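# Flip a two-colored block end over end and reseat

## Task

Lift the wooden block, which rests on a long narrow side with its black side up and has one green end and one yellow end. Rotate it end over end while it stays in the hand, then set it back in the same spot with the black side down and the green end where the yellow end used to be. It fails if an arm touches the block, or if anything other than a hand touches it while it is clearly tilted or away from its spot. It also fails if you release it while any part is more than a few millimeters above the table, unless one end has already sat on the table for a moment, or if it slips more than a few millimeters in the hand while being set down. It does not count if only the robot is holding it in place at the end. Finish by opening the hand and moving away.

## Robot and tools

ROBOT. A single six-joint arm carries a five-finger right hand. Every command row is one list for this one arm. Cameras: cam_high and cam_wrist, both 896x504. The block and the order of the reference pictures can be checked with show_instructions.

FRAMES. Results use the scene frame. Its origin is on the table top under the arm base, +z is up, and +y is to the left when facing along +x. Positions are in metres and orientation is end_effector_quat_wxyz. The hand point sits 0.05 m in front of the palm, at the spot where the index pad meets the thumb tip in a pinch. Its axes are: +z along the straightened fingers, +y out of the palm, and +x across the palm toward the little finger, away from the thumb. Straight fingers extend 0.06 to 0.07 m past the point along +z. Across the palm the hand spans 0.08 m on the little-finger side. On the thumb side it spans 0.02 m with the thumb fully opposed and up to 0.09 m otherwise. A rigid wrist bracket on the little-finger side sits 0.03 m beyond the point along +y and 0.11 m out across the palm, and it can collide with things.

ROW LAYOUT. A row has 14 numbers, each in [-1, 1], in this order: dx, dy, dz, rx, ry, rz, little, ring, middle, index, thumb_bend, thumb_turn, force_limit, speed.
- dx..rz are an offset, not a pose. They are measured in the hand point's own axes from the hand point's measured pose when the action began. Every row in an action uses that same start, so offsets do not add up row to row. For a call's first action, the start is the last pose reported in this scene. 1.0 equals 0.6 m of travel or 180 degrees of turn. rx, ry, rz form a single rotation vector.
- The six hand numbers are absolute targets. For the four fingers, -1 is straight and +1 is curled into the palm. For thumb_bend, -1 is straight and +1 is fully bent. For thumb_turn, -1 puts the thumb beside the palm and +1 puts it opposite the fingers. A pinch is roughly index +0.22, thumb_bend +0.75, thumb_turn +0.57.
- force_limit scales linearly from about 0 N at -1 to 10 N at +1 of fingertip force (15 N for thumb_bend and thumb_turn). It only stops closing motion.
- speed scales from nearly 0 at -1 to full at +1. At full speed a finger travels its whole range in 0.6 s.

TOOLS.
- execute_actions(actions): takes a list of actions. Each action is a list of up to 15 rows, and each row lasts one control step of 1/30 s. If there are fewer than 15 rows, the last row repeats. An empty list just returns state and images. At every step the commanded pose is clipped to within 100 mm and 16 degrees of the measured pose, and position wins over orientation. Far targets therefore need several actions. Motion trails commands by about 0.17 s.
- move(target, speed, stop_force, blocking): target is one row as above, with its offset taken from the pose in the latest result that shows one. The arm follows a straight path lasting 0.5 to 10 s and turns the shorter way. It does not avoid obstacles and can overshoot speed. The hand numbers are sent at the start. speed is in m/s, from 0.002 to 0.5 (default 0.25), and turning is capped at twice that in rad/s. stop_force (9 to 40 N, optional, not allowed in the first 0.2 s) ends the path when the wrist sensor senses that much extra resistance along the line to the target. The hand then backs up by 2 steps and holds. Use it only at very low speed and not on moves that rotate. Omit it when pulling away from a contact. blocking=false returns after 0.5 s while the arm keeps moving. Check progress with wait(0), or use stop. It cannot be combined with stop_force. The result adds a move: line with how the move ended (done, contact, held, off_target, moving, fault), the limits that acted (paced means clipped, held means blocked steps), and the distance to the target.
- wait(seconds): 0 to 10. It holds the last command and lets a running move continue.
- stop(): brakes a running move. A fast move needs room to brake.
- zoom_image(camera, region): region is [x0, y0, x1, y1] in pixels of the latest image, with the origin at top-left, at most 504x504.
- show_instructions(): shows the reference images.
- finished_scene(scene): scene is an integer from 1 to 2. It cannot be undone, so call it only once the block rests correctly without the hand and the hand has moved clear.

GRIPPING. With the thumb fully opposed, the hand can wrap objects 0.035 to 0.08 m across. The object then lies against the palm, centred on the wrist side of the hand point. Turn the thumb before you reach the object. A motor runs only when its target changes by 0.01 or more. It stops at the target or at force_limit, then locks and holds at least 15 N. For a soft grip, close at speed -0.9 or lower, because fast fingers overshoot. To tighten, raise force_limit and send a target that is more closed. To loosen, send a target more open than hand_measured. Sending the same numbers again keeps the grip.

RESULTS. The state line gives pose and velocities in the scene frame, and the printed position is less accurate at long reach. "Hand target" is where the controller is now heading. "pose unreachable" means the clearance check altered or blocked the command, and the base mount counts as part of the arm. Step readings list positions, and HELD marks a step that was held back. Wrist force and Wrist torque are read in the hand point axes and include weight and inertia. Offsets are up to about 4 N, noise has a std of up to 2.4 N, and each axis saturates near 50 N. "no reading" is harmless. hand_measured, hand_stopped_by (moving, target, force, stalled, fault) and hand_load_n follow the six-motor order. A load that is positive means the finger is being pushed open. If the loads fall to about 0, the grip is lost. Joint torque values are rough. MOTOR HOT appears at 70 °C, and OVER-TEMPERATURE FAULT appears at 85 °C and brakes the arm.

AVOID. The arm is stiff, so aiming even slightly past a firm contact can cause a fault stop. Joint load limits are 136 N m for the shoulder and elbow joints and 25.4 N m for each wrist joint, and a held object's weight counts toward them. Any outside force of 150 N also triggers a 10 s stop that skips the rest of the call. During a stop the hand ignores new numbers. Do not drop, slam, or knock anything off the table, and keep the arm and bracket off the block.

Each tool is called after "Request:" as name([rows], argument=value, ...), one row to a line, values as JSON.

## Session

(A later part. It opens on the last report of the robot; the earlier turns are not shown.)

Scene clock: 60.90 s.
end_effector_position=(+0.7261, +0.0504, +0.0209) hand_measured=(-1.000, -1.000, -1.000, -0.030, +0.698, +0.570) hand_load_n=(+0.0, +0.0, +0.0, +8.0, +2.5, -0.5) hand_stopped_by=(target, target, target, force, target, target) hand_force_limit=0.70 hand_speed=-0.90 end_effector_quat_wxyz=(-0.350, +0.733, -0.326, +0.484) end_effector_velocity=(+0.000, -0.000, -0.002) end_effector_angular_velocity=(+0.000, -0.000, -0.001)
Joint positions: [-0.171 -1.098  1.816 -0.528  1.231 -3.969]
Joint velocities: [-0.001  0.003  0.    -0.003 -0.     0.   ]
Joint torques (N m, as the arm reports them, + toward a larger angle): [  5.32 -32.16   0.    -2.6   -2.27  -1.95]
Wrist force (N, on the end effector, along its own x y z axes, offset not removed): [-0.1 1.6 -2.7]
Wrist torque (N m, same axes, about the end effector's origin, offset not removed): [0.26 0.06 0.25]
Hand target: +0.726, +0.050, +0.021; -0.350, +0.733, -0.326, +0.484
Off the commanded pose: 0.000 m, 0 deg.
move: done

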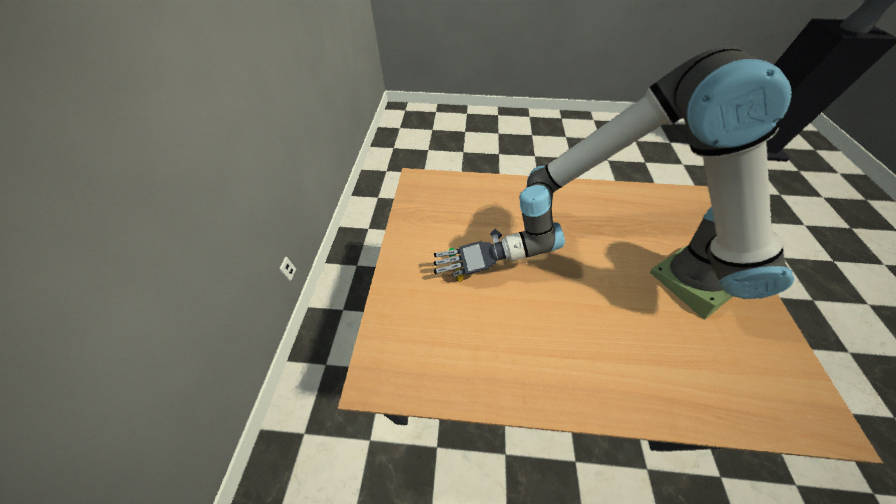

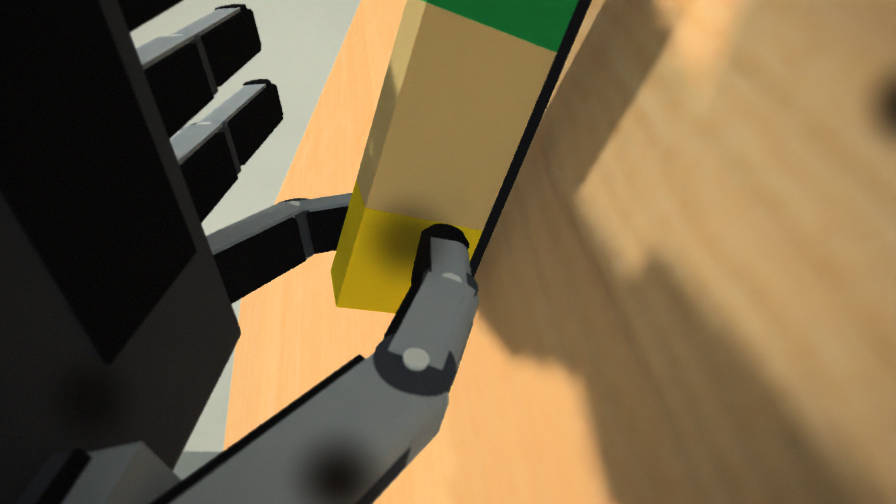

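Position good. Down 4 mm, then 3 mm.

Request:
move(target=[-0.0032,0.0055,0.0019,0,0,0,-1,-1,-1,0.3,0.7,0.57,0.7,-0.9], speed=0.008)

Request:
move(target=[-0.002,0.0035,0.0012,0,0,0,-1,-1,-1,0.3,0.7,0.57,0.7,-0.9], speed=0.006)

Scene clock: 63.53 s.
end_effector_position=(+0.7261, +0.0504, +0.0170) hand_measured=(-1.000, -1.000, -1.000, -0.030, +0.698, +0.570) hand_load_n=(+0.0, +0.0, +0.0, +8.0, +3.0, -0.5) hand_stopped_by=(target, target, target, force, target, target) hand_force_limit=0.70 hand_speed=-0.90 end_effector_quat_wxyz=(-0.350, +0.733, -0.326, +0.484) end_effector_velocity=(-0.000, +0.000, -0.002) end_effector_angular_velocity=(+0.001, -0.000, +0.000)
Joint positions: [-0.173 -1.091  1.817 -0.536  1.229 -3.969]
Joint velocities: [-0.001  0.003  0.002 -0.005 -0.001  0.001]
Joint torques (N m, as the arm reports them, + toward a larger angle): [  3.78 -34.64   2.18  -2.99  -2.    -1.95]
Wrist force (N, on the end effector, along its own x y z axes, offset not removed): [-1.6 -3.3 -2.7]
Wrist torque (N m, same axes, about the end effector's origin, offset not removed): [-0.39 0.31 0.08]
Hand target: +0.726, +0.050, +0.017; -0.350, +0.733, -0.326, +0.484
Off the commanded pose: 0.000 m, 0 deg.
move: done

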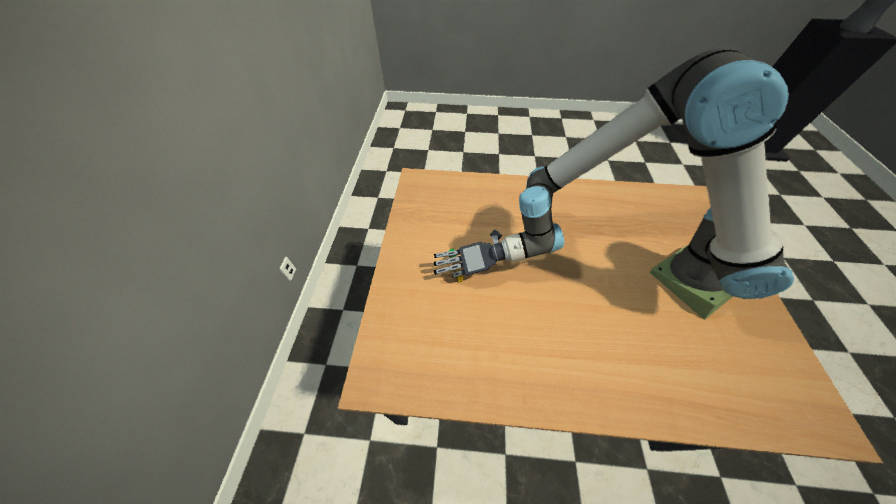

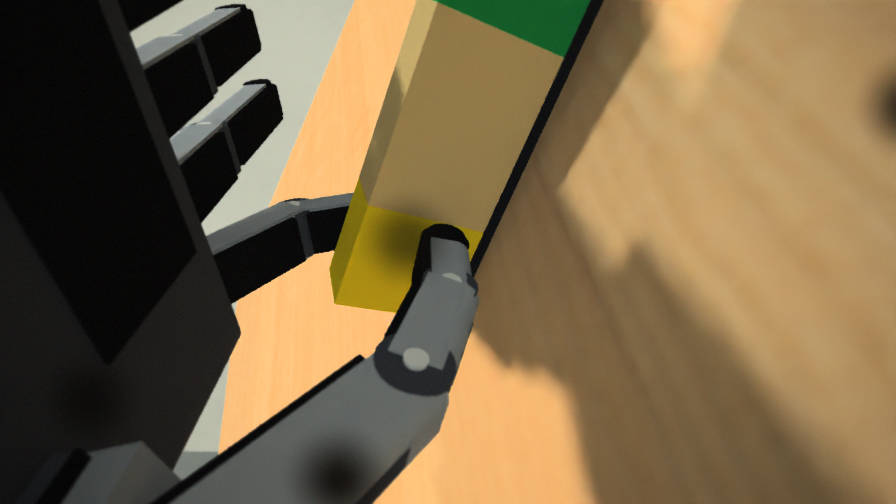

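Scene clock: 64.23 s.
end_effector_position=(+0.7262, +0.0504, +0.0146) hand_measured=(-1.000, -1.000, -1.000, -0.030, +0.700, +0.570) hand_load_n=(+0.0, +0.0, +0.0, +9.0, +1.0, -1.0) hand_stopped_by=(target, target, target, force, target, target) hand_force_limit=0.70 hand_speed=-0.90 end_effector_quat_wxyz=(-0.350, +0.733, -0.326, +0.485) end_effector_velocity=(+0.001, -0.000, -0.000) end_effector_angular_velocity=(-0.001, -0.002, -0.000)
Joint positions: [-0.174 -1.087  1.818 -0.541  1.228 -3.969]
Joint velocities: [-0.001  0.001 -0.    -0.003 -0.001 -0.   ]
Joint torques (N m, as the arm reports them, + toward a larger angle): [  2.24 -25.95   3.99  -0.96  -1.32  -2.01]
Wrist force (N, on the end effector, along its own x y z axes, offset not removed): [5.1 -9.1 -5.4]
Wrist torque (N m, same axes, about the end effector's origin, offset not removed): [-0.07 0.35 0.05]
Hand target: +0.726, +0.050, +0.014; -0.350, +0.733, -0.326, +0.484
Off the commanded pose: 0.000 m, 0 deg.
move: done

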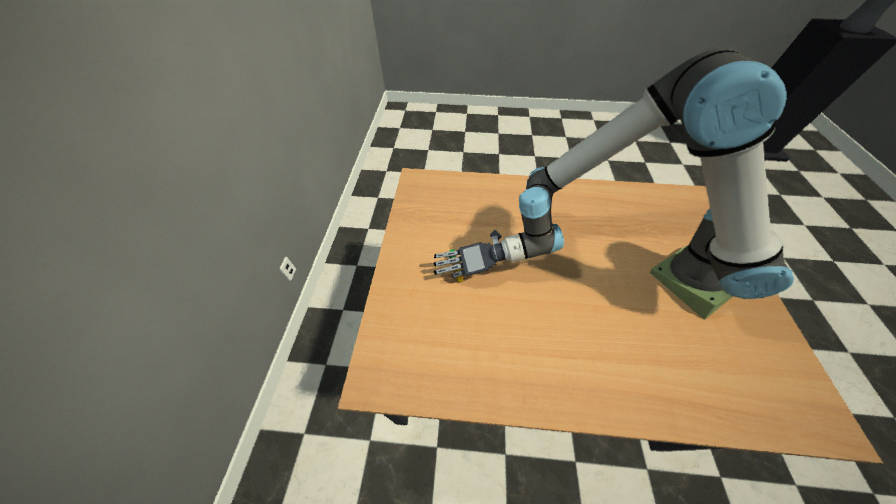

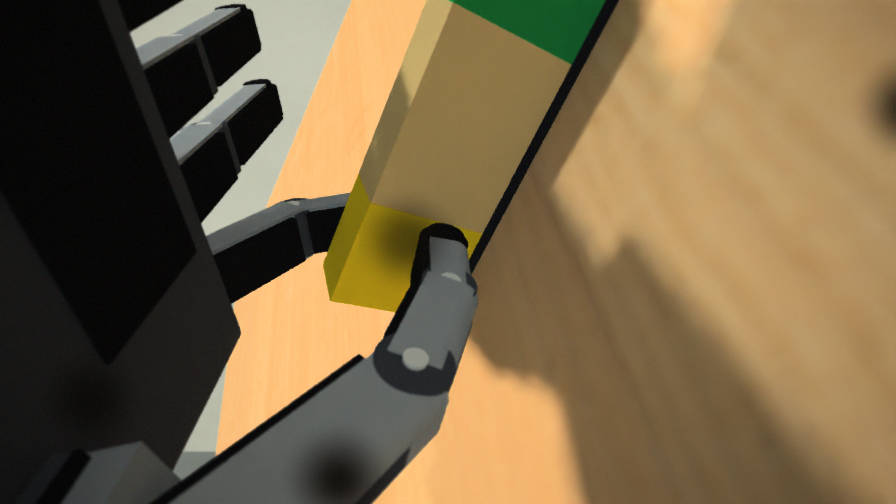

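Flat now; release.

Request:
execute_actions([
  [[0,0,0,0,0,0,-1,-1,-1,-0.3,0.7,0.57,0.5,-0.8]],
  [[0.001,0,-0.006,0,0,0,-1,-1,-1,-0.7,0.7,0.57,0.5,0]],
])

Request:
move(target=[0.08,-0.13,-0.08,0,0,0,-1,-1,-1,-0.7,0.7,0.57,0.5,0], speed=0.12)

Request:
finished_scene(scene=2)

Scene clock: 68.87 s.
end_effector_position=(+0.7229, +0.0492, +0.0158) hand_measured=(-1.000, -1.000, -1.000, -0.700, +0.700, +0.570) hand_load_n=(+0.0, +0.0, +0.0, +0.0, +0.0, +0.0) hand_stopped_by=(target, target, target, target, target, target) hand_force_limit=0.50 hand_speed=0.00 end_effector_quat_wxyz=(-0.350, +0.733, -0.326, +0.484) end_effector_velocity=(+0.000, -0.001, +0.000) end_effector_angular_velocity=(-0.000, +0.000, -0.000)
Joint positions: [-0.177 -1.095  1.828 -0.542  1.225 -3.97 ]
Joint velocities: [-0.001 -0.    -0.     0.001 -0.    -0.   ]
Joint torques (N m, as the arm reports them, + toward a larger angle): [  3.89 -53.06  -0.06  -2.68  -2.29  -1.7 ]
Wrist force (N, on the end effector, along its own x y z axes, offset not removed): [-0.9 1.1 -2.7]
Wrist torque (N m, same axes, about the end effector's origin, offset not removed): [0.33 0.27 0.42]
Hand target: +0.723, +0.049, +0.016; -0.350, +0.733, -0.326, +0.484
Off the commanded pose: 0.000 m, 0 deg.
Step readings (end_effector_position; steps 1 to 15: 1st action; 16 to 30: 2nd action):
0: (+0.7261, +0.0504, +0.0145)
1: (+0.7261, +0.0504, +0.0145)
2: (+0.7261, +0.0504, +0.0145)
4: (+0.7261, +0.0504, +0.0145)
8: (+0.7261, +0.0504, +0.0145)
15: (+0.7261, +0.0504, +0.0145)
16: (+0.7261, +0.0504, +0.0145)
17: (+0.7257, +0.0502, +0.0147)
19: (+0.7243, +0.0498, +0.0152)
23: (+0.7232, +0.0493, +0.0156)
30: end_effector_position above

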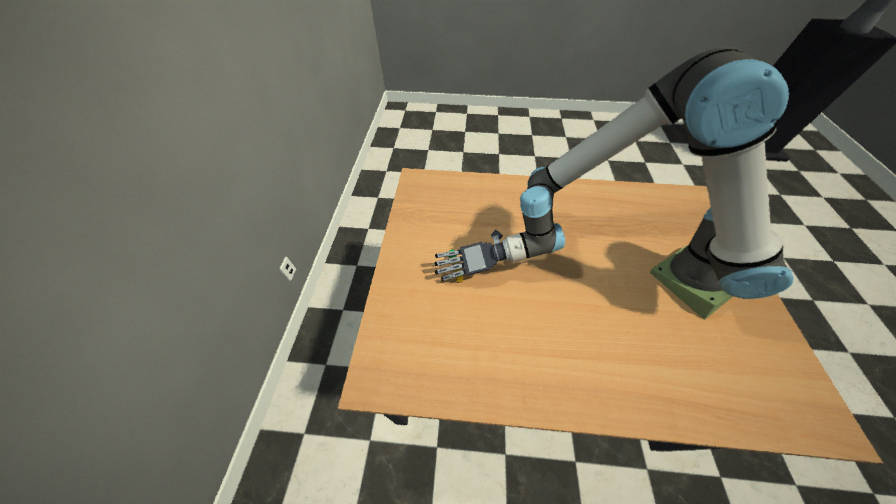

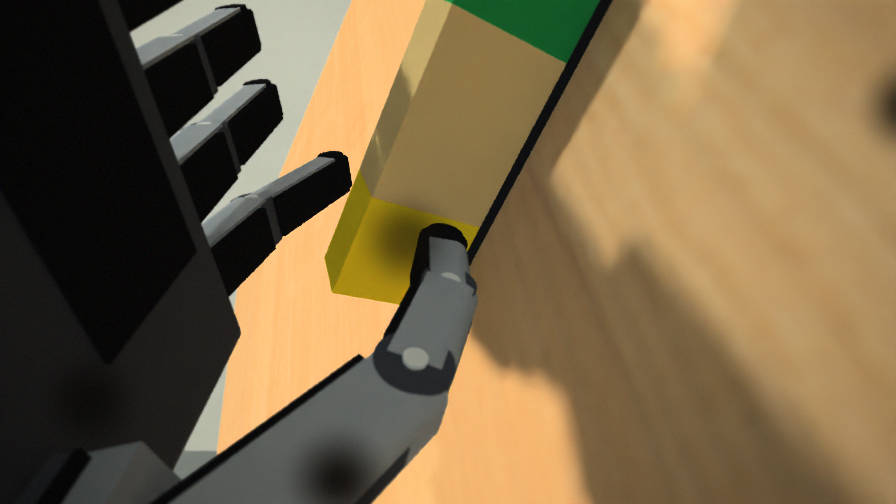

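Scene clock: 70.20 s.
end_effector_position=(+0.7041, +0.0430, +0.1170) hand_measured=(-1.000, -1.000, -1.000, -0.700, +0.700, +0.570) hand_load_n=(+0.0, +0.0, +0.0, +0.0, +0.0, +0.0) hand_stopped_by=(target, target, target, target, target, target) hand_force_limit=0.50 hand_speed=0.00 end_effector_quat_wxyz=(-0.350, +0.733, -0.326, +0.484) end_effector_velocity=(+0.000, -0.000, +0.002) end_effector_angular_velocity=(-0.001, -0.001, +0.001)
Joint positions: [-0.16  -1.3    1.828 -0.339  1.242 -3.967]
Joint velocities: [ 0.001 -0.004 -0.002  0.005  0.    -0.001]
Joint torques (N m, as the arm reports them, + toward a larger angle): [ 13.95 -46.42 -29.08   1.82   0.95   1.  ]
Wrist force (N, on the end effector, along its own x y z axes, offset not removed): [-1.8 -2.2 -1.8]
Wrist torque (N m, same axes, about the end effector's origin, offset not removed): [-0.30 0.44 0.18]
Hand target: +0.704, +0.043, +0.117; -0.350, +0.733, -0.326, +0.484
Off the commanded pose: 0.000 m, 0 deg.
move: done

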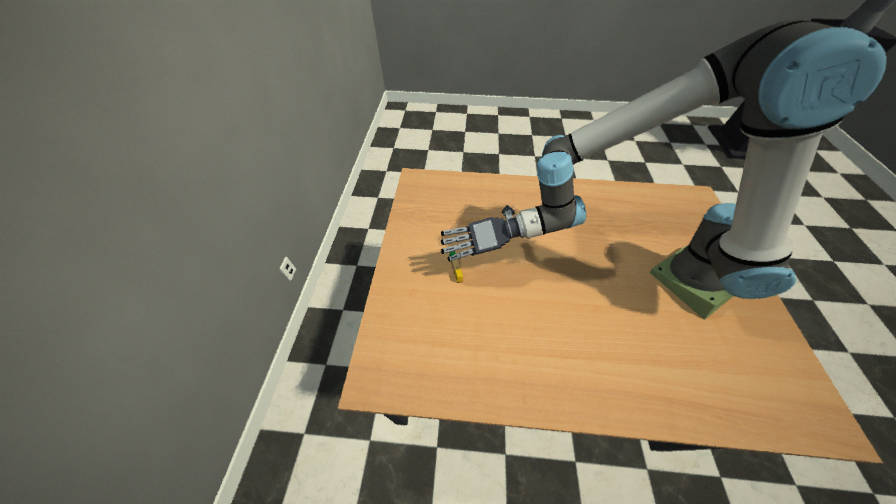

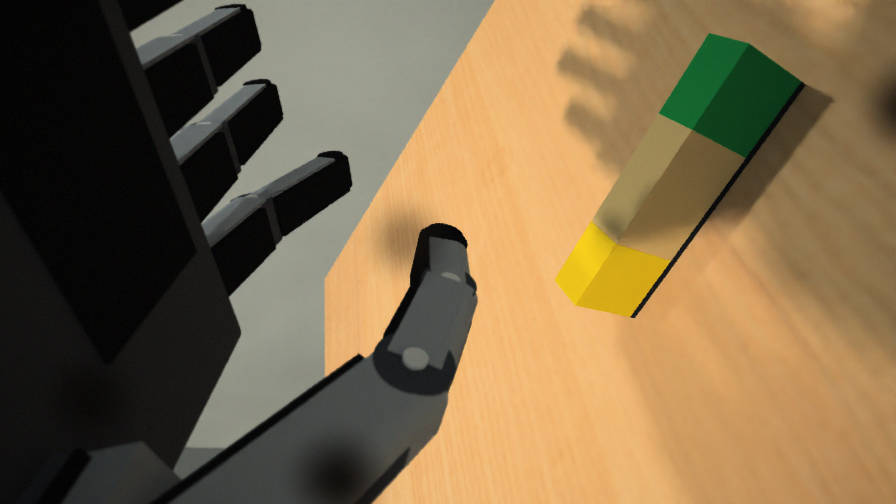

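The scene is finished: the task was done.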